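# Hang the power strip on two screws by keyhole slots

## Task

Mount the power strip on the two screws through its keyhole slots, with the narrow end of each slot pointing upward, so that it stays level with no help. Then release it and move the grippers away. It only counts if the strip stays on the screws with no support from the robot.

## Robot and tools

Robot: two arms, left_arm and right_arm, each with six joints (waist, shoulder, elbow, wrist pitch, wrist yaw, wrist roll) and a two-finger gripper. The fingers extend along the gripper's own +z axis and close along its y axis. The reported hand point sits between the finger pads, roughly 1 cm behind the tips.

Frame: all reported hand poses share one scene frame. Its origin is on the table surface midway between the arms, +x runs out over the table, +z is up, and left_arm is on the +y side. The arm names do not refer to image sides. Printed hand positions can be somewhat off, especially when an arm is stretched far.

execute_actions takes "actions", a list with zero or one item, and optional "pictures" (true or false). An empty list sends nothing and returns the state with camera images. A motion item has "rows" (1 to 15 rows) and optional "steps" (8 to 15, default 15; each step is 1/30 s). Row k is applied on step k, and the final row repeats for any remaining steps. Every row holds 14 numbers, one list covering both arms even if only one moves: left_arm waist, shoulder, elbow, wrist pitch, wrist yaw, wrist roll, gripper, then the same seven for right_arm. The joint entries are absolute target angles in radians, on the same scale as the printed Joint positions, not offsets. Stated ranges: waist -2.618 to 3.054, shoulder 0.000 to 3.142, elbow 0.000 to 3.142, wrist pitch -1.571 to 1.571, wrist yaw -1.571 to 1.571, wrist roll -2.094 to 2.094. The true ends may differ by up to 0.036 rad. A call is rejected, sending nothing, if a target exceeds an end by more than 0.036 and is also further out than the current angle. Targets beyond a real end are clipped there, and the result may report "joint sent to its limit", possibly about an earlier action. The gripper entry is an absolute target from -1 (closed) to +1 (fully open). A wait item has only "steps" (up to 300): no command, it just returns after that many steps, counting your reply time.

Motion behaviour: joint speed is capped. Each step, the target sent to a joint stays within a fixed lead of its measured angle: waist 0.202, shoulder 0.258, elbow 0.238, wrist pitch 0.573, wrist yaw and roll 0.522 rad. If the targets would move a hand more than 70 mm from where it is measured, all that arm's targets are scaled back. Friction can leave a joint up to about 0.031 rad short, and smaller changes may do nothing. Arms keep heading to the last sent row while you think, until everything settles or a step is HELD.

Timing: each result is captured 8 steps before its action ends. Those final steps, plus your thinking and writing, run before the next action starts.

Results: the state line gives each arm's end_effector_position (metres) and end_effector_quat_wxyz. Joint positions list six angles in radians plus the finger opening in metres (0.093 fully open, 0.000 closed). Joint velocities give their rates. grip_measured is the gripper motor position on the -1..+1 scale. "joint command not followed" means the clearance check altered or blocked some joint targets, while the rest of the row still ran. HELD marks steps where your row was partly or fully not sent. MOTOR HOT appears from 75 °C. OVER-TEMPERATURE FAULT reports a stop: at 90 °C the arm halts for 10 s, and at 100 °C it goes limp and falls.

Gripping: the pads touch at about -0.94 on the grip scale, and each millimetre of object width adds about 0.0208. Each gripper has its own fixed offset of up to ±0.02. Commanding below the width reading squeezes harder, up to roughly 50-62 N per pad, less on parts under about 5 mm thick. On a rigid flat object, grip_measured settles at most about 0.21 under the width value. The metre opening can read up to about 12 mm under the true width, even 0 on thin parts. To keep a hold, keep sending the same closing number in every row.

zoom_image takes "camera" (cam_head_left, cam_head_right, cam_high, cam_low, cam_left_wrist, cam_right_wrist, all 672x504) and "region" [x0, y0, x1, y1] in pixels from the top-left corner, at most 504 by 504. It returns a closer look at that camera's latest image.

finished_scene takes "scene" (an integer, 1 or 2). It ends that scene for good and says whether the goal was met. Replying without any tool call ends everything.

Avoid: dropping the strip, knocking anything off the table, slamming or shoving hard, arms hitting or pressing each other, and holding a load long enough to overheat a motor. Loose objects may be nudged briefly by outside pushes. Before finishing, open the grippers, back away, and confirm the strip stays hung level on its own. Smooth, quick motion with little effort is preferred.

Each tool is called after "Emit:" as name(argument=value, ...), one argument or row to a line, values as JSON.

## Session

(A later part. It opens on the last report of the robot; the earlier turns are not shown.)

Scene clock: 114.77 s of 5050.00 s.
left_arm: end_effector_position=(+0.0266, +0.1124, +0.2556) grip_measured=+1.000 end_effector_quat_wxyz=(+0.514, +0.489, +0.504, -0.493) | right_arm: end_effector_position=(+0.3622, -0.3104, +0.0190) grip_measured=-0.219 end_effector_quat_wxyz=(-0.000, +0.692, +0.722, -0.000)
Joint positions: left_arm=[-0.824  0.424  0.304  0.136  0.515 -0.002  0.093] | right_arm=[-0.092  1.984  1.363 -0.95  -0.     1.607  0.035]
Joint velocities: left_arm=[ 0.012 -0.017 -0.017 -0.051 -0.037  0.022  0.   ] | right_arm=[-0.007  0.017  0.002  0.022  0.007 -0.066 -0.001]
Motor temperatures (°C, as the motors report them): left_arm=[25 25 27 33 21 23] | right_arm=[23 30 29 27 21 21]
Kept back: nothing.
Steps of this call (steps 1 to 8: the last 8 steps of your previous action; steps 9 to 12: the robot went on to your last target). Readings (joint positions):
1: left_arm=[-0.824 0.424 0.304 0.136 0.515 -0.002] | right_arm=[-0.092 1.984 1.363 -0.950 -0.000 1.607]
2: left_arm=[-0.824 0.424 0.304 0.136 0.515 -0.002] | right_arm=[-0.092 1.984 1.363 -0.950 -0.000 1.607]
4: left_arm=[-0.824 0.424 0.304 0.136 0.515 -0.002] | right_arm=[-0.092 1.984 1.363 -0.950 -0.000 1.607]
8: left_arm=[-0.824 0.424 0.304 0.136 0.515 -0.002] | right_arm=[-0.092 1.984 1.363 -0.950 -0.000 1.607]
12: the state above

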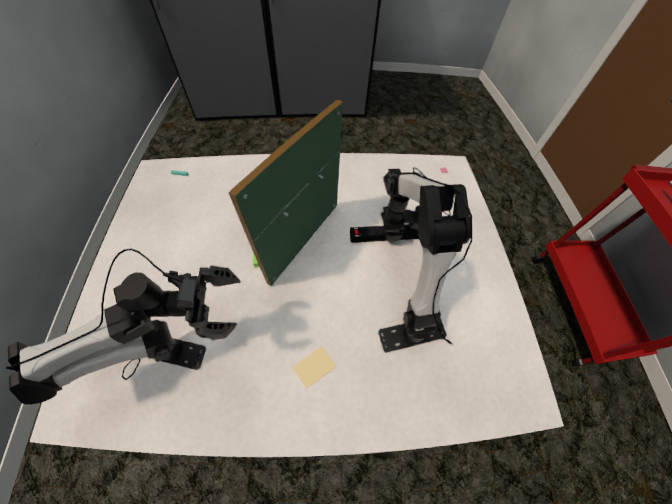

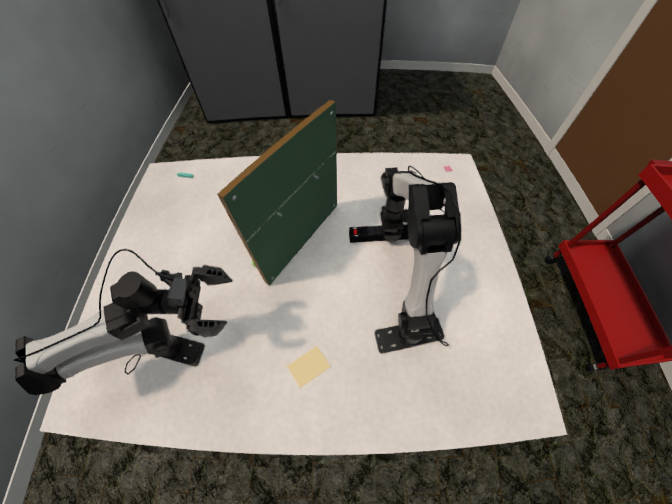

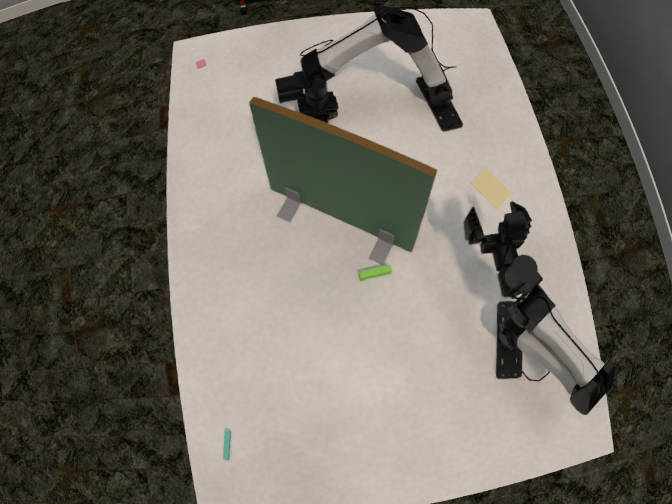

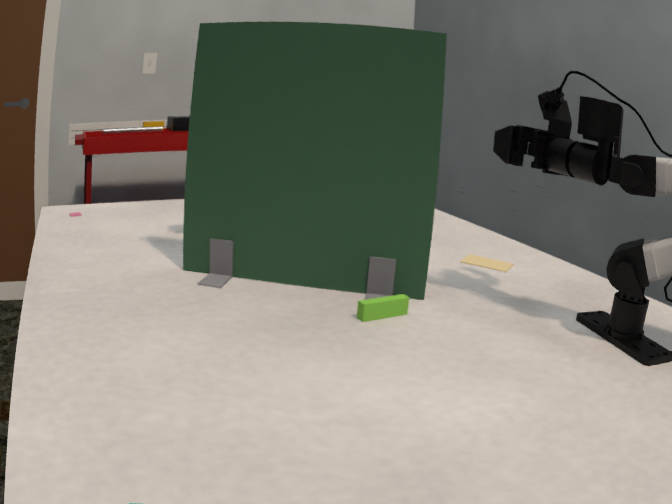

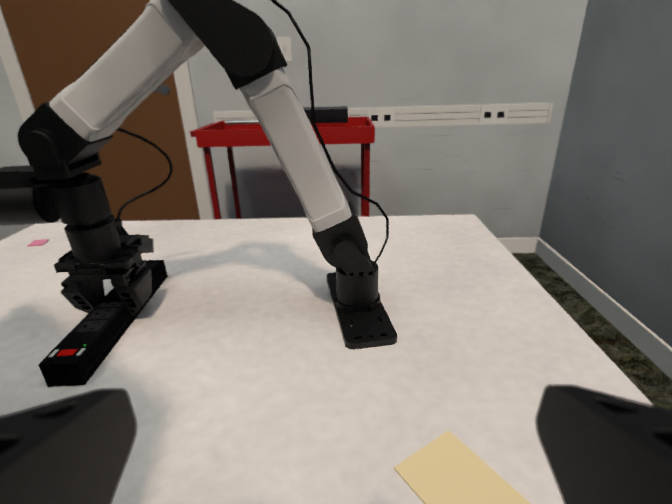

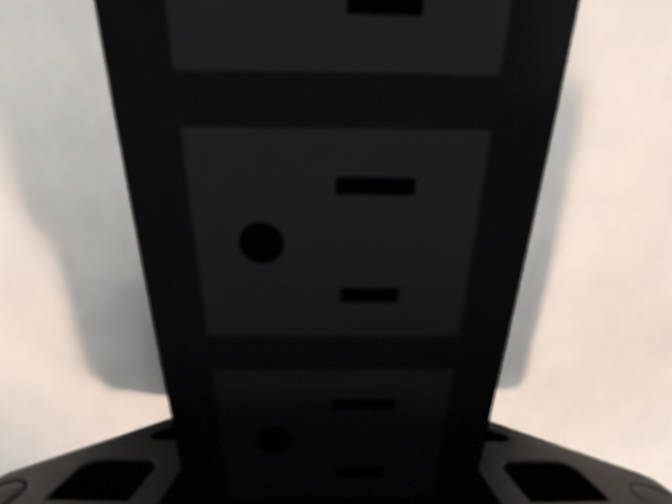

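Emit:
execute_actions(
  actions=[
    {"rows":[[-0.836,0.41,0.285,0.134,0.525,-0.007,1,-0.095,1.978,1.357,-0.94,0.005,1.602,-0.4],[-0.836,0.41,0.285,0.134,0.525,-0.007,1,-0.095,1.96,1.363,-0.94,0,1.602,-0.4],[-0.836,0.41,0.285,0.134,0.525,-0.007,1,-0.095,1.943,1.363,-0.94,0,1.602,-0.4],[-0.836,0.41,0.285,0.134,0.525,-0.007,1,-0.095,1.927,1.363,-0.94,0,1.602,-0.4],[-0.836,0.41,0.285,0.134,0.525,-0.007,1,-0.095,1.909,1.361,-0.94,0,1.602,-0.4],[-0.836,0.41,0.285,0.134,0.525,-0.007,1,-0.095,1.888,1.357,-0.94,0,1.602,-0.4],[-0.836,0.41,0.285,0.134,0.525,-0.007,1,-0.095,1.863,1.349,-0.94,0,1.602,-0.4],[-0.836,0.41,0.285,0.134,0.525,-0.007,1,-0.095,1.835,1.339,-0.94,0,1.602,-0.4],[-0.836,0.41,0.285,0.134,0.525,-0.007,1,-0.095,1.805,1.326,-0.938,0,1.602,-0.4],[-0.836,0.41,0.285,0.134,0.525,-0.007,1,-0.095,1.772,1.311,-0.932,0,1.602,-0.4],[-0.836,0.41,0.285,0.134,0.525,-0.007,1,-0.095,1.736,1.294,-0.923,0,1.602,-0.4],[-0.836,0.41,0.285,0.134,0.525,-0.007,1,-0.095,1.699,1.274,-0.911,0,1.602,-0.4],[-0.836,0.41,0.285,0.134,0.525,-0.007,1,-0.095,1.659,1.252,-0.895,0,1.598,-0.4],[-0.836,0.41,0.285,0.134,0.525,-0.007,1,-0.095,1.617,1.228,-0.876,0,1.587,-0.4],[-0.836,0.41,0.285,0.134,0.525,-0.007,1,-0.095,1.574,1.203,-0.855,0,1.568,-0.4]],"steps":15},
  ],
  pictures=false,
)

Emit:
execute_actions(
  actions=[
    {"rows":[[-0.836,0.41,0.285,0.134,0.525,-0.007,1,-0.095,1.529,1.176,-0.831,0,1.542,-0.4],[-0.836,0.41,0.285,0.134,0.525,-0.007,1,-0.095,1.483,1.147,-0.804,0,1.508,-0.4],[-0.836,0.41,0.285,0.134,0.525,-0.007,1,-0.095,1.436,1.117,-0.775,0,1.467,-0.4],[-0.836,0.41,0.285,0.134,0.525,-0.007,1,-0.093,1.387,1.086,-0.743,-0.001,1.418,-0.4],[-0.836,0.41,0.285,0.134,0.525,-0.007,1,-0.091,1.339,1.054,-0.71,-0.004,1.362,-0.4],[-0.836,0.41,0.285,0.134,0.525,-0.007,1,-0.088,1.289,1.021,-0.675,-0.008,1.298,-0.4],[-0.836,0.41,0.285,0.134,0.525,-0.007,1,-0.083,1.24,0.987,-0.639,-0.014,1.227,-0.4],[-0.836,0.41,0.285,0.134,0.525,-0.007,1,-0.073,1.19,0.953,-0.6,-0.022,1.151,-0.4],[-0.836,0.41,0.285,0.134,0.525,-0.007,1,-0.061,1.141,0.918,-0.561,-0.031,1.075,-0.4],[-0.836,0.41,0.285,0.134,0.525,-0.007,1,-0.046,1.091,0.882,-0.52,-0.041,0.999,-0.4],[-0.836,0.41,0.285,0.134,0.525,-0.007,1,-0.027,1.043,0.847,-0.479,-0.053,0.923,-0.4],[-0.836,0.41,0.285,0.134,0.525,-0.007,1,-0.006,0.994,0.811,-0.437,-0.065,0.847,-0.4],[-0.836,0.41,0.285,0.134,0.525,-0.007,1,0.017,0.947,0.776,-0.394,-0.079,0.771,-0.4],[-0.836,0.41,0.285,0.134,0.525,-0.007,1,0.043,0.901,0.74,-0.35,-0.094,0.695,-0.4],[-0.836,0.41,0.285,0.134,0.525,-0.007,1,0.071,0.856,0.705,-0.307,-0.11,0.619,-0.4]],"steps":15},
  ],
  pictures=false,
)

Emit:
execute_actions(
  actions=[
    {"rows":[[-0.836,0.41,0.285,0.134,0.525,-0.007,1,0.101,0.813,0.671,-0.263,-0.126,0.543,-0.4],[-0.836,0.41,0.285,0.134,0.525,-0.007,1,0.132,0.771,0.637,-0.22,-0.143,0.467,-0.4],[-0.836,0.41,0.285,0.134,0.525,-0.007,1,0.166,0.731,0.604,-0.176,-0.16,0.391,-0.4],[-0.836,0.41,0.285,0.134,0.525,-0.007,1,0.2,0.694,0.572,-0.133,-0.178,0.315,-0.4],[-0.836,0.41,0.285,0.134,0.525,-0.007,1,0.236,0.658,0.541,-0.091,-0.197,0.239,-0.4],[-0.836,0.41,0.285,0.134,0.525,-0.007,1,0.273,0.625,0.511,-0.05,-0.216,0.163,-0.4],[-0.836,0.41,0.285,0.134,0.525,-0.007,1,0.31,0.595,0.482,-0.009,-0.235,0.087,-0.4],[-0.836,0.41,0.285,0.134,0.525,-0.007,1,0.348,0.567,0.455,0.03,-0.254,0.011,-0.4],[-0.836,0.41,0.285,0.134,0.525,-0.007,1,0.386,0.542,0.43,0.069,-0.272,-0.065,-0.4],[-0.836,0.41,0.285,0.134,0.525,-0.007,1,0.425,0.521,0.406,0.105,-0.291,-0.141,-0.4],[-0.836,0.41,0.285,0.134,0.525,-0.007,1,0.464,0.503,0.384,0.14,-0.31,-0.217,-0.4],[-0.836,0.41,0.285,0.134,0.525,-0.007,1,0.502,0.489,0.364,0.173,-0.329,-0.293,-0.4],[-0.836,0.41,0.285,0.134,0.525,-0.007,1,0.54,0.479,0.347,0.205,-0.347,-0.369,-0.4],[-0.836,0.41,0.285,0.134,0.525,-0.007,1,0.577,0.472,0.332,0.234,-0.364,-0.445,-0.4],[-0.836,0.41,0.285,0.134,0.525,-0.007,1,0.614,0.47,0.319,0.261,-0.381,-0.521,-0.4]],"steps":15},
  ],
  pictures=false,
)

Emit:
execute_actions(
  actions=[
    {"rows":[[-0.836,0.41,0.285,0.134,0.525,-0.007,1,0.65,0.47,0.309,0.285,-0.397,-0.597,-0.4],[-0.836,0.41,0.285,0.134,0.525,-0.007,1,0.684,0.47,0.301,0.306,-0.413,-0.673,-0.4],[-0.836,0.41,0.285,0.134,0.525,-0.007,1,0.718,0.47,0.297,0.325,-0.428,-0.749,-0.4],[-0.836,0.41,0.285,0.134,0.525,-0.007,1,0.749,0.47,0.295,0.341,-0.442,-0.825,-0.4],[-0.836,0.41,0.285,0.134,0.525,-0.007,1,0.779,0.47,0.295,0.353,-0.454,-0.901,-0.4],[-0.836,0.41,0.285,0.134,0.525,-0.007,1,0.807,0.47,0.295,0.362,-0.466,-0.977,-0.4],[-0.836,0.41,0.285,0.134,0.525,-0.007,1,0.833,0.47,0.295,0.368,-0.476,-1.053,-0.4],[-0.836,0.41,0.285,0.134,0.525,-0.007,1,0.856,0.47,0.295,0.37,-0.485,-1.129,-0.4],[-0.836,0.41,0.285,0.134,0.525,-0.007,1,0.877,0.47,0.295,0.37,-0.493,-1.205,-0.4],[-0.836,0.41,0.285,0.134,0.525,-0.007,1,0.896,0.47,0.295,0.37,-0.499,-1.276,-0.4],[-0.836,0.41,0.285,0.134,0.525,-0.007,1,0.911,0.47,0.295,0.37,-0.503,-1.34,-0.4],[-0.836,0.41,0.285,0.134,0.525,-0.007,1,0.923,0.47,0.295,0.37,-0.506,-1.396,-0.4],[-0.836,0.41,0.285,0.134,0.525,-0.007,1,0.933,0.47,0.295,0.37,-0.507,-1.445,-0.4],[-0.836,0.41,0.285,0.134,0.525,-0.007,1,0.938,0.47,0.295,0.37,-0.507,-1.486,-0.4],[-0.836,0.41,0.285,0.134,0.525,-0.007,1,0.94,0.47,0.295,0.37,-0.507,-1.52,-0.4]],"steps":15},
  ],
  pictures=false,
)

Emit:
execute_actions(
  actions=[
    {"rows":[[-0.836,0.41,0.285,0.134,0.525,-0.007,1,0.94,0.47,0.295,0.37,-0.507,-1.546,-0.4],[-0.836,0.41,0.285,0.134,0.525,-0.007,1,0.94,0.47,0.295,0.37,-0.507,-1.565,-0.4],[-0.836,0.41,0.285,0.134,0.525,-0.007,1,0.94,0.47,0.295,0.37,-0.507,-1.576,-0.4],[-0.836,0.41,0.285,0.134,0.525,-0.007,1,0.94,0.47,0.295,0.37,-0.507,-1.58,-0.4]],"steps":8},
  ],
  pictures=false,
)

Emit:
execute_actions(
  actions=[
    {"steps":22},
  ],
  pictures=true,
)

Scene clock: 125.97 s of 5050.00 s.
left_arm: end_effector_position=(+0.0266, +0.1124, +0.2556) grip_measured=+1.000 end_effector_quat_wxyz=(+0.514, +0.489, +0.504, -0.493) | right_arm: end_effector_position=(+0.3616, -0.3105, +0.0236) grip_measured=-0.219 end_effector_quat_wxyz=(+0.005, +0.692, +0.722, +0.006)
Joint positions: left_arm=[-0.824  0.424  0.304  0.136  0.515 -0.002  0.093] | right_arm=[-0.092  1.962  1.35  -0.943 -0.     1.607  0.035]
Joint velocities: left_arm=[-0.007 -0.002 -0.002  0.051 -0.022 -0.051  0.   ] | right_arm=[-0.002 -0.403 -0.237  0.037 -0.022  0.022 -0.001]
Motor temperatures (°C, as the motors report them): left_arm=[25 24 28 34 21 23] | right_arm=[23 31 28 26 21 21]
Steps of this call (steps 1 to 15: the robot went on to your last target; steps 16 to 90: nothing new was sent; then 7.97 s passed at rest; steps 91 to 97: the first 7 steps of this action). Readings (joint positions):
91: left_arm=[-0.824 0.424 0.304 0.136 0.515 -0.002] | right_arm=[-0.092 1.984 1.363 -0.950 -0.000 1.607]
92: left_arm=[-0.824 0.424 0.304 0.136 0.515 -0.002] | right_arm=[-0.092 1.984 1.363 -0.950 -0.000 1.607]
94: left_arm=[-0.824 0.424 0.304 0.136 0.515 -0.002] | right_arm=[-0.092 1.982 1.363 -0.949 -0.000 1.607]
97: the state above

Scene clock: 126.47 s of 5050.00 s.
left_arm: end_effector_position=(+0.0266, +0.1124, +0.2556) grip_measured=+1.000 end_effector_quat_wxyz=(+0.514, +0.489, +0.504, -0.493) | right_arm: end_effector_position=(+0.3221, -0.3135, +0.1299) grip_measured=-0.219 end_effector_quat_wxyz=(+0.159, +0.609, +0.763, +0.149)
Joint positions: left_arm=[-0.824  0.424  0.304  0.136  0.515 -0.002  0.093] | right_arm=[-0.092  1.363  1.034 -0.802 -0.001  1.426  0.035]
Joint velocities: left_arm=[ 0.017 -0.012  0.012 -0.022 -0.022 -0.022  0.   ] | right_arm=[ 0.012 -1.433 -1.023  0.667  0.022 -1.37  -0.   ]
Motor temperatures (°C, as the motors report them): left_arm=[25 24 28 34 21 23] | right_arm=[23 31 28 26 21 21]
Steps of this call (steps 1 to 8: the last 8 steps of your previous action; steps 9 to 15: the first 7 steps of this action). Readings (joint positions):
9: left_arm=[-0.824 0.424 0.304 0.136 0.515 -0.002] | right_arm=[-0.092 1.650 1.212 -0.908 -0.000 1.591]
10: left_arm=[-0.824 0.424 0.304 0.136 0.515 -0.002] | right_arm=[-0.092 1.604 1.187 -0.894 -0.000 1.579]
12: left_arm=[-0.824 0.424 0.304 0.136 0.515 -0.002] | right_arm=[-0.092 1.509 1.131 -0.862 -0.000 1.536]
15: the state above

Scene clock: 126.97 s of 5050.00 s.
left_arm: end_effector_position=(+0.0266, +0.1124, +0.2556) grip_measured=+1.000 end_effector_quat_wxyz=(+0.514, +0.489, +0.504, -0.493) | right_arm: end_effector_position=(+0.2502, -0.2054, +0.1825) grip_measured=-0.220 end_effector_quat_wxyz=(+0.444, -0.036, +0.857, +0.260)
Joint positions: left_arm=[-0.824  0.424  0.304  0.136  0.515 -0.002  0.093] | right_arm=[ 0.241  0.688  0.51  -0.316 -0.14   0.412  0.035]
Joint velocities: left_arm=[ 0.007 -0.017  0.012 -0.051  0.051 -0.007  0.   ] | right_arm=[ 1.062 -0.965 -0.916  1.136 -0.52  -2.132  0.   ]
Motor temperatures (°C, as the motors report them): left_arm=[25 24 28 34 21 23] | right_arm=[23 31 28 26 21 21]
Steps of this call (steps 1 to 8: the last 8 steps of your previous action; steps 9 to 15: the first 7 steps of this action). Readings (joint positions):
9: left_arm=[-0.824 0.424 0.304 0.136 0.515 -0.002] | right_arm=[0.043 0.926 0.711 -0.538 -0.048 0.856]
10: left_arm=[-0.824 0.424 0.304 0.136 0.515 -0.002] | right_arm=[0.073 0.882 0.675 -0.502 -0.062 0.784]
12: left_arm=[-0.824 0.424 0.304 0.136 0.515 -0.002] | right_arm=[0.136 0.798 0.607 -0.428 -0.091 0.636]
15: the state above

Scene clock: 127.47 s of 5050.00 s.
left_arm: end_effector_position=(+0.0266, +0.1124, +0.2556) grip_measured=+1.000 end_effector_quat_wxyz=(+0.514, +0.489, +0.504, -0.493) | right_arm: end_effector_position=(+0.1055, -0.0813, +0.2123) grip_measured=-0.220 end_effector_quat_wxyz=(+0.626, -0.635, +0.393, +0.223)
Joint positions: left_arm=[-0.824  0.424  0.304  0.136  0.515 -0.002  0.093] | right_arm=[ 0.782  0.512  0.265  0.12  -0.403 -0.724  0.035]
Joint velocities: left_arm=[ 0.002 -0.007  0.012 -0.022  0.007 -0.037  0.   ] | right_arm=[ 0.818  0.002 -0.022  0.462 -0.462 -2.205 -0.   ]
Motor temperatures (°C, as the motors report them): left_arm=[25 24 28 34 21 23] | right_arm=[23 31 28 27 21 21]
Steps of this call (steps 1 to 8: the last 8 steps of your previous action; steps 9 to 15: the first 7 steps of this action). Readings (joint positions):
9: left_arm=[-0.824 0.424 0.304 0.136 0.515 -0.002] | right_arm=[0.583 0.514 0.303 -0.009 -0.304 -0.269]
10: left_arm=[-0.824 0.424 0.304 0.136 0.515 -0.002] | right_arm=[0.619 0.512 0.292 0.020 -0.321 -0.345]
12: left_arm=[-0.824 0.424 0.304 0.136 0.515 -0.002] | right_arm=[0.689 0.512 0.274 0.067 -0.356 -0.496]
15: the state above

Scene clock: 127.73 s of 5050.00 s.
left_arm: end_effector_position=(+0.0266, +0.1124, +0.2556) grip_measured=+1.000 end_effector_quat_wxyz=(+0.514, +0.489, +0.504, -0.493) | right_arm: end_effector_position=(+0.0533, -0.0674, +0.2305) grip_measured=-0.220 end_effector_quat_wxyz=(+0.683, -0.714, +0.107, +0.114)
Joint positions: left_arm=[-0.824  0.424  0.304  0.136  0.515 -0.002  0.093] | right_arm=[ 0.928  0.512  0.265  0.199 -0.488 -1.28   0.035]
Joint velocities: left_arm=[-0.007 -0.012  0.007 -0.037 -0.037  0.11   0.   ] | right_arm=[ 0.173 -0.002 -0.007  0.11  -0.198 -1.634  0.001]
Motor temperatures (°C, as the motors report them): left_arm=[25 24 28 34 21 23] | right_arm=[23 31 28 27 21 21]
Kept back: the last 8 steps of this action.
Steps of this call (steps 1 to 8: the last 8 steps of your previous action). Readings (joint positions):
1: left_arm=[-0.824 0.424 0.304 0.136 0.515 -0.002] | right_arm=[0.809 0.512 0.265 0.135 -0.417 -0.800]
2: left_arm=[-0.824 0.424 0.304 0.136 0.515 -0.002] | right_arm=[0.834 0.512 0.265 0.151 -0.430 -0.876]
4: left_arm=[-0.824 0.424 0.304 0.136 0.515 -0.002] | right_arm=[0.877 0.512 0.265 0.175 -0.455 -1.024]
8: the state above

Scene clock: 128.47 s of 5050.00 s.
left_arm: end_effector_position=(+0.0266, +0.1124, +0.2556) grip_measured=+1.000 end_effector_quat_wxyz=(+0.514, +0.489, +0.504, -0.493) | right_arm: end_effector_position=(+0.0501, -0.0670, +0.2321) grip_measured=-0.220 end_effector_quat_wxyz=(+0.694, -0.720, -0.004, +0.018)
Joint positions: left_arm=[-0.824  0.424  0.304  0.136  0.515 -0.002  0.093] | right_arm=[ 0.934  0.512  0.265  0.206 -0.497 -1.569  0.035]
Joint velocities: left_arm=[ 0.002 -0.002 -0.002 -0.007 -0.022  0.022  0.   ] | right_arm=[ 0.007 -0.012  0.007  0.007 -0.066 -0.066  0.   ]
Motor temperatures (°C, as the motors report them): left_arm=[25 24 28 34 21 23] | right_arm=[23 31 29 28 21 21]
Kept back: nothing.
Steps of this call (steps 1 to 8: the last 8 steps of your previous action; steps 9 to 22: the robot went on to your last target). Readings (joint positions):
1: left_arm=[-0.824 0.424 0.304 0.136 0.515 -0.002] | right_arm=[0.932 0.512 0.265 0.201 -0.492 -1.331]
2: left_arm=[-0.824 0.424 0.304 0.136 0.515 -0.002] | right_arm=[0.934 0.512 0.265 0.203 -0.495 -1.376]
4: left_arm=[-0.824 0.424 0.304 0.136 0.515 -0.002] | right_arm=[0.934 0.512 0.265 0.205 -0.497 -1.446]
8: left_arm=[-0.824 0.424 0.304 0.136 0.515 -0.002] | right_arm=[0.934 0.512 0.265 0.206 -0.497 -1.521]
22: the state above

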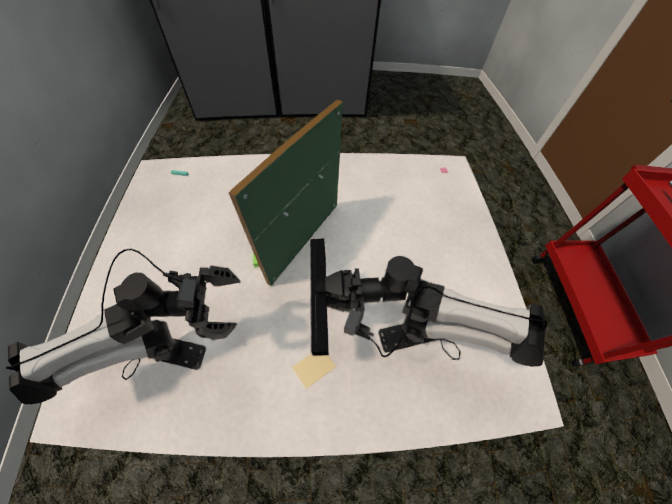

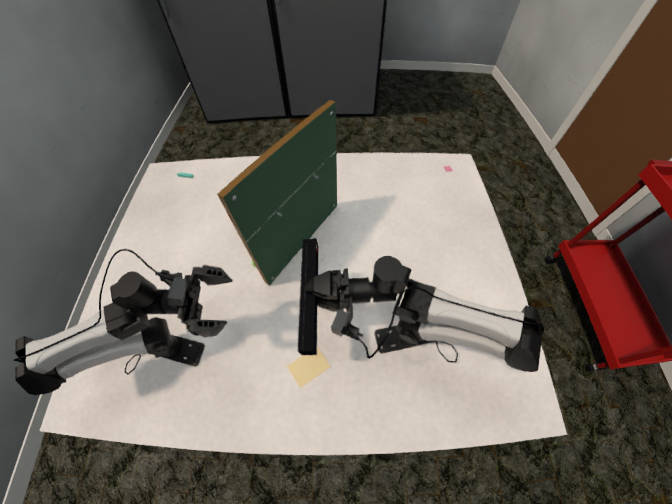

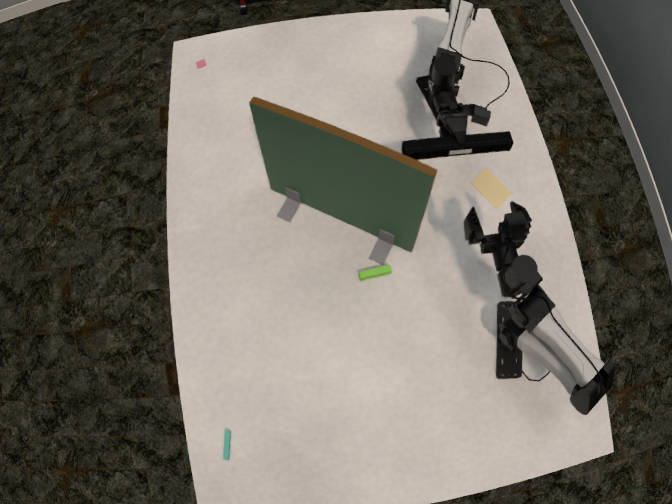

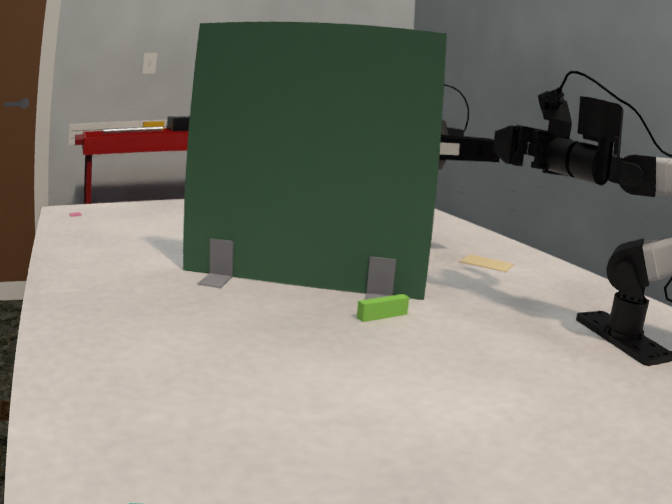

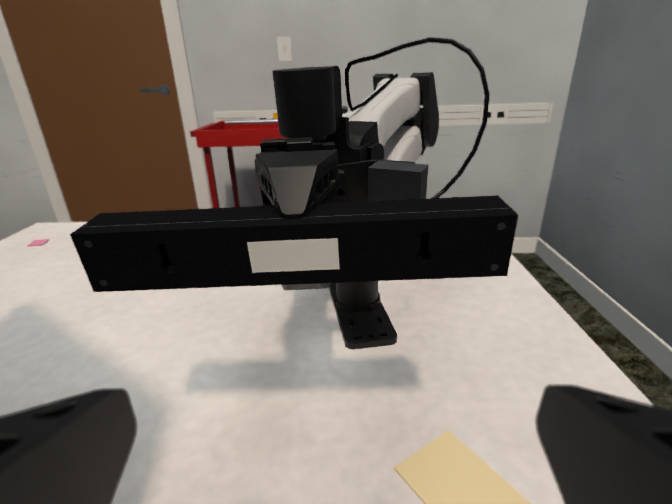

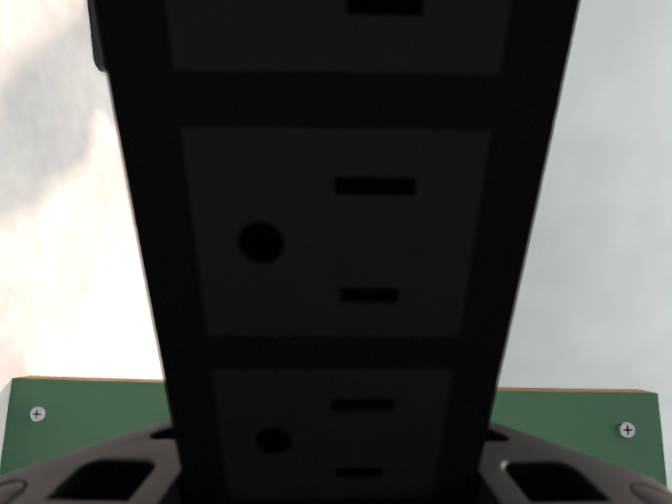

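The keyholes are visible now. Zooming in.

Emit:
zoom_image(
  camera="cam_left_wrist",
  region=[65, 200, 215, 300],
)

Emit:
zoom_image(
  camera="cam_left_wrist",
  region=[375, 190, 525, 290],
)

Emit:
zoom_image(
  camera="cam_left_wrist",
  region=[220, 150, 370, 300],
)

Region (65, 200, 215, 300) of cam_left_wrist's 672x504 image, scaled by 3.360, with more detail than that image has.

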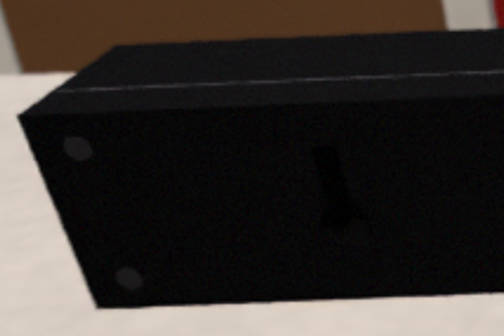

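Region (375, 190, 525, 290) of cam_left_wrist's 672x504 image, scaled by 3.360, with more detail than that image has.

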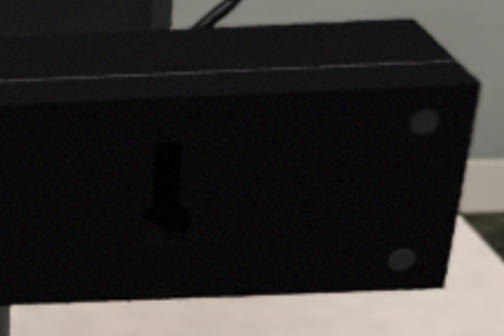

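Region (220, 150, 370, 300) of cam_left_wrist's 672x504 image, scaled by 3.360, with more detail than that image has.

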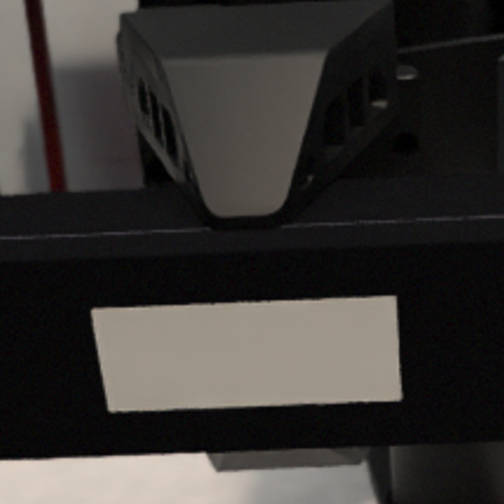

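Emit:
zoom_image(
  camera="cam_left_wrist",
  region=[395, 210, 465, 285],
)

Emit:
zoom_image(
  camera="cam_left_wrist",
  region=[130, 222, 200, 297],
)

Region (395, 210, 465, 285) of cam_left_wrist's 672x504 image, scaled by 6.720, with more detail than that image has; it fills the left 470 columns of this view, and the rest is white.

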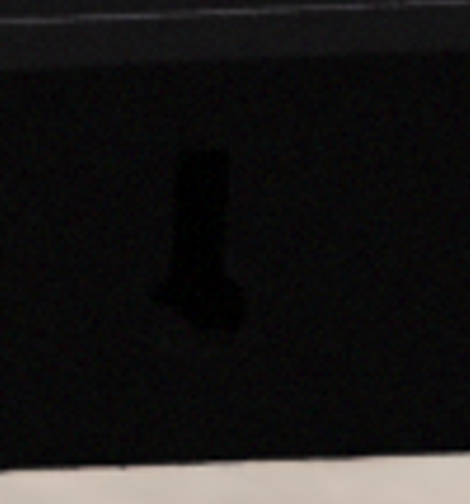

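Region (130, 222, 200, 297) of cam_left_wrist's 672x504 image, scaled by 6.720, with more detail than that image has; it fills the left 470 columns of this view, and the rest is white.

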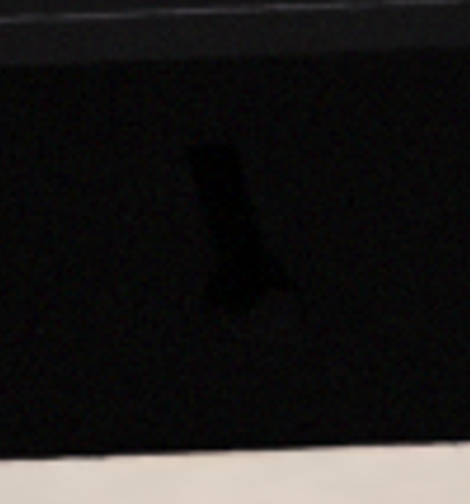

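Emit:
execute_actions(
  actions=[
    {"rows":[[-0.82,0.41,0.285,0.134,0.505,0.003,1,0.928,0.473,0.298,0.37,-0.495,-1.58,-0.4],[-0.819,0.41,0.285,0.134,0.503,0.011,1,0.923,0.476,0.301,0.37,-0.489,-1.58,-0.4],[-0.817,0.41,0.285,0.134,0.501,0.025,1,0.915,0.479,0.304,0.37,-0.487,-1.58,-0.4],[-0.815,0.41,0.285,0.134,0.499,0.044,1,0.904,0.482,0.307,0.37,-0.485,-1.58,-0.4],[-0.812,0.41,0.285,0.134,0.495,0.068,1,0.891,0.485,0.31,0.37,-0.483,-1.58,-0.4],[-0.809,0.41,0.285,0.134,0.491,0.096,1,0.875,0.488,0.313,0.37,-0.48,-1.58,-0.4],[-0.805,0.41,0.285,0.134,0.486,0.128,1,0.857,0.491,0.316,0.37,-0.476,-1.58,-0.4],[-0.801,0.41,0.285,0.134,0.481,0.164,1,0.837,0.494,0.319,0.371,-0.472,-1.58,-0.4],[-0.796,0.41,0.285,0.134,0.475,0.204,1,0.816,0.497,0.322,0.375,-0.468,-1.58,-0.4],[-0.791,0.41,0.285,0.134,0.468,0.247,1,0.793,0.5,0.325,0.38,-0.464,-1.58,-0.4],[-0.785,0.41,0.285,0.134,0.461,0.293,1,0.768,0.502,0.326,0.388,-0.46,-1.58,-0.4],[-0.78,0.41,0.285,0.134,0.454,0.341,1,0.743,0.507,0.328,0.397,-0.455,-1.58,-0.4],[-0.774,0.41,0.285,0.134,0.446,0.392,1,0.718,0.516,0.332,0.408,-0.45,-1.58,-0.4],[-0.767,0.41,0.285,0.134,0.438,0.445,1,0.691,0.528,0.337,0.42,-0.445,-1.58,-0.4],[-0.76,0.41,0.285,0.134,0.43,0.5,1,0.665,0.543,0.344,0.434,-0.44,-1.58,-0.4]],"steps":15},
  ],
  pictures=false,
)

Emit:
execute_actions(
  actions=[
    {"rows":[[-0.753,0.41,0.285,0.134,0.421,0.556,1,0.639,0.56,0.351,0.45,-0.435,-1.58,-0.4],[-0.746,0.41,0.285,0.134,0.412,0.614,1,0.612,0.58,0.36,0.466,-0.43,-1.58,-0.4],[-0.739,0.41,0.285,0.134,0.403,0.672,1,0.587,0.602,0.37,0.484,-0.425,-1.58,-0.4],[-0.732,0.41,0.285,0.134,0.393,0.731,1,0.562,0.627,0.38,0.502,-0.42,-1.58,-0.4],[-0.724,0.41,0.285,0.134,0.384,0.79,1,0.537,0.653,0.391,0.521,-0.416,-1.58,-0.4],[-0.716,0.41,0.285,0.134,0.374,0.849,1,0.514,0.68,0.403,0.541,-0.412,-1.58,-0.4],[-0.709,0.41,0.285,0.134,0.364,0.908,1,0.493,0.709,0.416,0.561,-0.408,-1.58,-0.4],[-0.701,0.41,0.285,0.134,0.355,0.966,1,0.473,0.74,0.429,0.581,-0.404,-1.58,-0.4],[-0.694,0.41,0.285,0.134,0.345,1.024,1,0.455,0.771,0.443,0.602,-0.4,-1.58,-0.4],[-0.686,0.41,0.285,0.134,0.335,1.08,1,0.439,0.803,0.457,0.623,-0.397,-1.58,-0.4],[-0.678,0.41,0.285,0.134,0.326,1.135,1,0.426,0.836,0.471,0.644,-0.395,-1.58,-0.4],[-0.671,0.41,0.285,0.134,0.316,1.188,1,0.415,0.869,0.485,0.664,-0.393,-1.58,-0.4],[-0.664,0.41,0.285,0.134,0.307,1.239,1,0.407,0.901,0.5,0.684,-0.391,-1.58,-0.4],[-0.657,0.41,0.285,0.134,0.298,1.287,1,0.402,0.934,0.514,0.704,-0.39,-1.58,-0.4],[-0.65,0.41,0.285,0.134,0.289,1.333,1,0.4,0.967,0.528,0.723,-0.39,-1.58,-0.4]],"steps":15},
  ],
  pictures=false,
)

Emit:
execute_actions(
  actions=[
    {"rows":[[-0.643,0.41,0.285,0.134,0.281,1.376,1,0.4,0.999,0.542,0.741,-0.39,-1.58,-0.4],[-0.636,0.41,0.285,0.134,0.273,1.416,1,0.4,1.03,0.556,0.759,-0.39,-1.58,-0.4],[-0.63,0.41,0.285,0.134,0.265,1.452,1,0.4,1.061,0.569,0.775,-0.39,-1.58,-0.4],[-0.625,0.41,0.285,0.134,0.258,1.484,1,0.4,1.09,0.582,0.791,-0.39,-1.58,-0.4],[-0.619,0.41,0.285,0.134,0.251,1.512,1,0.4,1.117,0.594,0.805,-0.39,-1.58,-0.4],[-0.614,0.41,0.285,0.134,0.244,1.536,1,0.4,1.143,0.605,0.817,-0.39,-1.58,-0.4],[-0.609,0.41,0.285,0.134,0.238,1.555,1,0.4,1.168,0.615,0.828,-0.39,-1.58,-0.4],[-0.605,0.41,0.285,0.134,0.233,1.569,1,0.4,1.19,0.625,0.837,-0.39,-1.58,-0.4],[-0.601,0.41,0.285,0.134,0.228,1.577,1,0.4,1.21,0.634,0.845,-0.39,-1.58,-0.4],[-0.598,0.41,0.285,0.134,0.224,1.58,1,0.4,1.227,0.641,0.85,-0.39,-1.58,-0.4],[-0.595,0.41,0.285,0.134,0.22,1.58,1,0.4,1.242,0.648,0.854,-0.39,-1.58,-0.4],[-0.593,0.41,0.285,0.134,0.218,1.58,1,0.4,1.254,0.653,0.855,-0.39,-1.58,-0.4],[-0.591,0.41,0.285,0.134,0.216,1.58,1,0.4,1.263,0.657,0.855,-0.39,-1.58,-0.4],[-0.59,0.41,0.285,0.134,0.214,1.58,1,0.4,1.268,0.659,0.855,-0.39,-1.58,-0.4],[-0.59,0.41,0.285,0.134,0.214,1.58,1,0.4,1.27,0.66,0.855,-0.39,-1.58,-0.4]],"steps":15},
  ],
  pictures=false,
)

Emit:
execute_actions(
  actions=[
    {"steps":22},
  ],
  pictures=true,
)

Scene clock: 141.17 s of 5050.00 s.
left_arm: end_effector_position=(+0.0280, +0.1125, +0.2556) grip_measured=+1.000 end_effector_quat_wxyz=(+0.528, +0.499, +0.494, -0.478) | right_arm: end_effector_position=(+0.0607, -0.0691, +0.2321) grip_measured=-0.220 end_effector_quat_wxyz=(+0.694, -0.720, +0.010, +0.004)
Joint positions: left_arm=[-0.823  0.424  0.304  0.136  0.508  0.048  0.093] | right_arm=[ 0.895  0.512  0.265  0.206 -0.496 -1.571  0.035]
Joint velocities: left_arm=[ 0.066  0.007  0.007  0.007 -0.022  0.491  0.   ] | right_arm=[-0.442 -0.032  0.002 -0.051 -0.022  0.081 -0.002]
Motor temperatures (°C, as the motors report them): left_arm=[25 24 28 35 21 23] | right_arm=[23 29 31 37 21 21]
Steps of this call (steps 1 to 15: the robot went on to your last target; steps 16 to 90: nothing new was sent; then 9.47 s passed at rest; steps 91 to 97: the first 7 steps of this action). Readings (joint positions):
91: left_arm=[-0.824 0.424 0.304 0.136 0.515 -0.002] | right_arm=[0.934 0.512 0.265 0.206 -0.497 -1.571]
92: left_arm=[-0.824 0.424 0.304 0.136 0.515 -0.000] | right_arm=[0.934 0.512 0.265 0.206 -0.497 -1.571]
94: left_arm=[-0.824 0.424 0.304 0.136 0.513 0.009] | right_arm=[0.929 0.512 0.265 0.206 -0.497 -1.571]
97: the state above

Scene clock: 141.67 s of 5050.00 s.
left_arm: end_effector_position=(+0.0666, +0.1220, +0.2558) grip_measured=+1.000 end_effector_quat_wxyz=(+0.673, +0.594, +0.375, -0.234) | right_arm: end_effector_position=(+0.1762, -0.0962, +0.2547) grip_measured=-0.220 end_effector_quat_wxyz=(+0.691, -0.692, +0.148, -0.148)
Joint positions: left_arm=[-0.734  0.424  0.304  0.136  0.413  0.667  0.093] | right_arm=[ 0.538  0.66   0.338  0.323 -0.44  -1.572  0.035]
Joint velocities: left_arm=[ 0.237  0.002  0.002  0.022 -0.256  1.692  0.   ] | right_arm=[-0.691  0.813  0.349  0.564  0.198 -0.022 -0.   ]
Motor temperatures (°C, as the motors report them): left_arm=[25 24 28 35 21 23] | right_arm=[23 29 32 37 21 21]
Steps of this call (steps 1 to 8: the last 8 steps of your previous action; steps 9 to 15: the first 7 steps of this action). Readings (joint positions):
9: left_arm=[-0.777 0.424 0.304 0.136 0.462 0.353] | right_arm=[0.691 0.532 0.277 0.235 -0.469 -1.571]
10: left_arm=[-0.770 0.424 0.304 0.136 0.455 0.401] | right_arm=[0.665 0.547 0.285 0.246 -0.465 -1.571]
12: left_arm=[-0.756 0.424 0.304 0.136 0.439 0.504] | right_arm=[0.612 0.586 0.304 0.273 -0.455 -1.571]
15: the state above

Scene clock: 142.17 s of 5050.00 s.
left_arm: end_effector_position=(+0.1124, +0.1425, +0.2559) grip_measured=+1.000 end_effector_quat_wxyz=(+0.704, +0.668, +0.215, +0.110) | right_arm: end_effector_position=(+0.2819, -0.0807, +0.2691) grip_measured=-0.220 end_effector_quat_wxyz=(+0.679, -0.672, +0.206, -0.212)
Joint positions: left_arm=[-0.629  0.424  0.304  0.136  0.279  1.409  0.093] | right_arm=[ 0.405  1.132  0.543  0.601 -0.395 -1.572  0.035]
Joint velocities: left_arm=[ 0.154 -0.007  0.002 -0.051 -0.242  0.945  0.   ] | right_arm=[-0.012  0.784  0.325  0.418  0.051  0.007 -0.001]
Motor temperatures (°C, as the motors report them): left_arm=[25 24 28 35 21 23] | right_arm=[23 29 32 37 21 21]
Steps of this call (steps 1 to 8: the last 8 steps of your previous action; steps 9 to 15: the first 7 steps of this action). Readings (joint positions):
9: left_arm=[-0.667 0.424 0.304 0.136 0.329 1.159] | right_arm=[0.408 0.947 0.463 0.497 -0.398 -1.572]
10: left_arm=[-0.660 0.424 0.304 0.136 0.320 1.207] | right_arm=[0.406 0.981 0.477 0.516 -0.396 -1.572]
12: left_arm=[-0.646 0.424 0.304 0.136 0.303 1.297] | right_arm=[0.405 1.045 0.505 0.553 -0.395 -1.572]
15: the state above

Scene clock: 142.90 s of 5050.00 s.
left_arm: end_effector_position=(+0.1266, +0.1512, +0.2559) grip_measured=+1.000 end_effector_quat_wxyz=(+0.685, +0.676, +0.188, +0.195) | right_arm: end_effector_position=(+0.3058, -0.0652, +0.2592) grip_measured=-0.220 end_effector_quat_wxyz=(+0.676, -0.675, +0.208, -0.210)
Joint positions: left_arm=[-0.602  0.424  0.304  0.136  0.224  1.573  0.093] | right_arm=[ 0.405  1.284  0.601  0.685 -0.395 -1.572  0.035]
Joint velocities: left_arm=[-0.012  0.017 -0.012  0.066 -0.081  0.022  0.   ] | right_arm=[ 0.007  0.007 -0.007  0.007 -0.037  0.022  0.   ]
Motor temperatures (°C, as the motors report them): left_arm=[25 24 28 35 21 23] | right_arm=[23 29 32 38 21 21]
Kept back: nothing.
Steps of this call (steps 1 to 8: the last 8 steps of your previous action; steps 9 to 22: the robot went on to your last target). Readings (joint positions):
1: left_arm=[-0.624 0.424 0.304 0.136 0.272 1.440] | right_arm=[0.405 1.158 0.553 0.616 -0.395 -1.572]
2: left_arm=[-0.620 0.424 0.304 0.136 0.266 1.466] | right_arm=[0.405 1.182 0.563 0.628 -0.395 -1.572]
4: left_arm=[-0.612 0.424 0.304 0.136 0.253 1.505] | right_arm=[0.405 1.224 0.580 0.648 -0.395 -1.572]
8: left_arm=[-0.603 0.424 0.304 0.136 0.236 1.547] | right_arm=[0.405 1.276 0.600 0.668 -0.395 -1.572]
22: the state above

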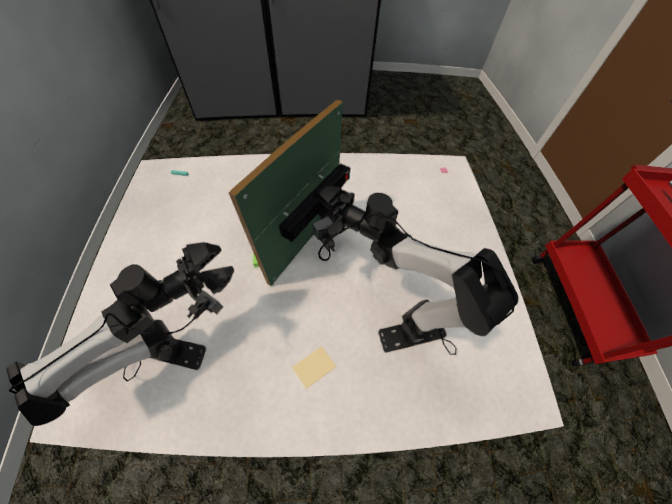

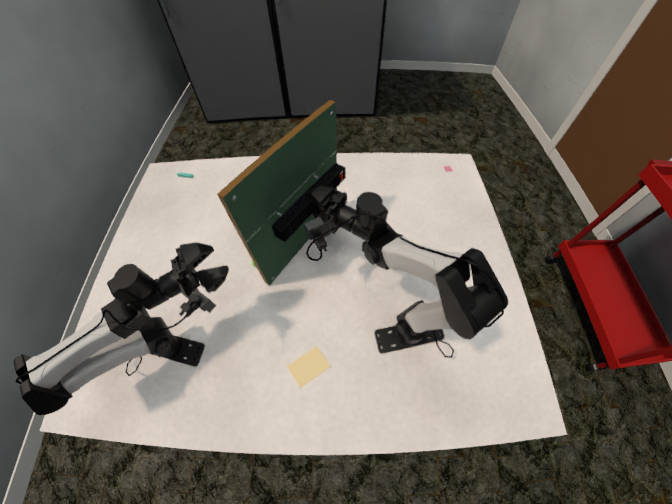

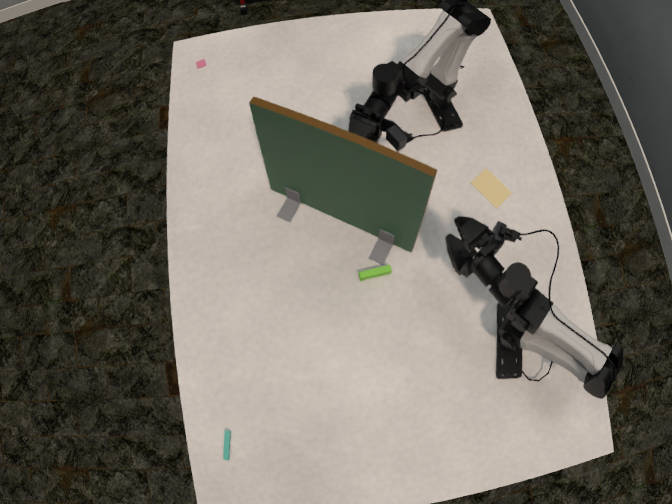

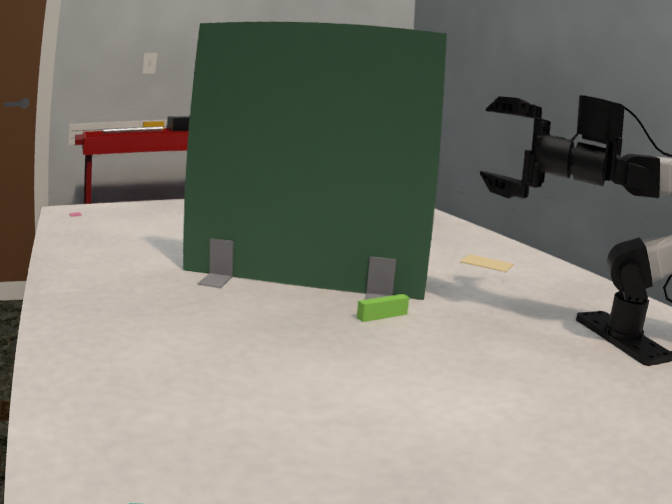

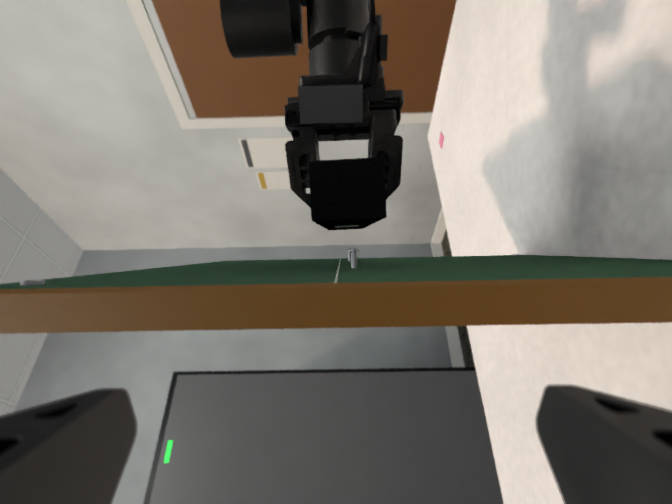

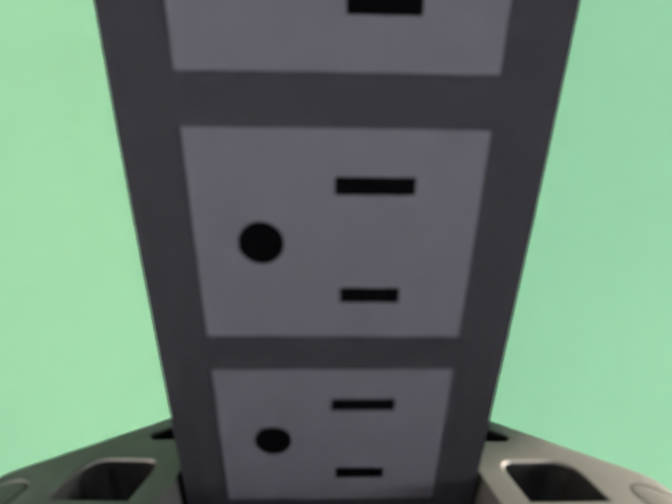

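Emit:
zoom_image(
  camera="cam_left_wrist",
  region=[290, 150, 410, 290],
)

Emit:
zoom_image(
  camera="cam_left_wrist",
  region=[305, 205, 395, 275],
)

Region (290, 150, 410, 290) of cam_left_wrist's 672x504 image, scaled by 3.600, with more detail than that image has; it fills the left 432 columns of this view, and the rest is white.

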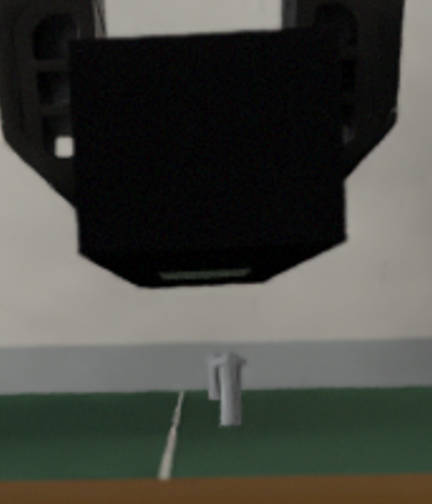

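Region (305, 205, 395, 275) of cam_left_wrist's 672x504 image, scaled by 5.600, with more detail than that image has.

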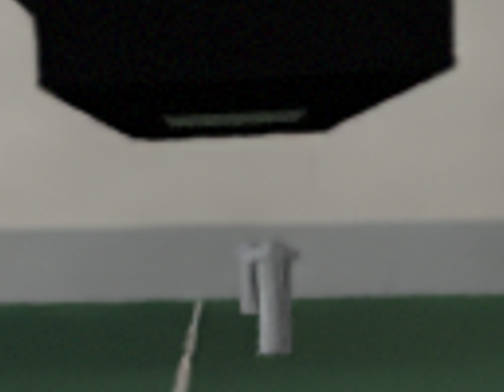

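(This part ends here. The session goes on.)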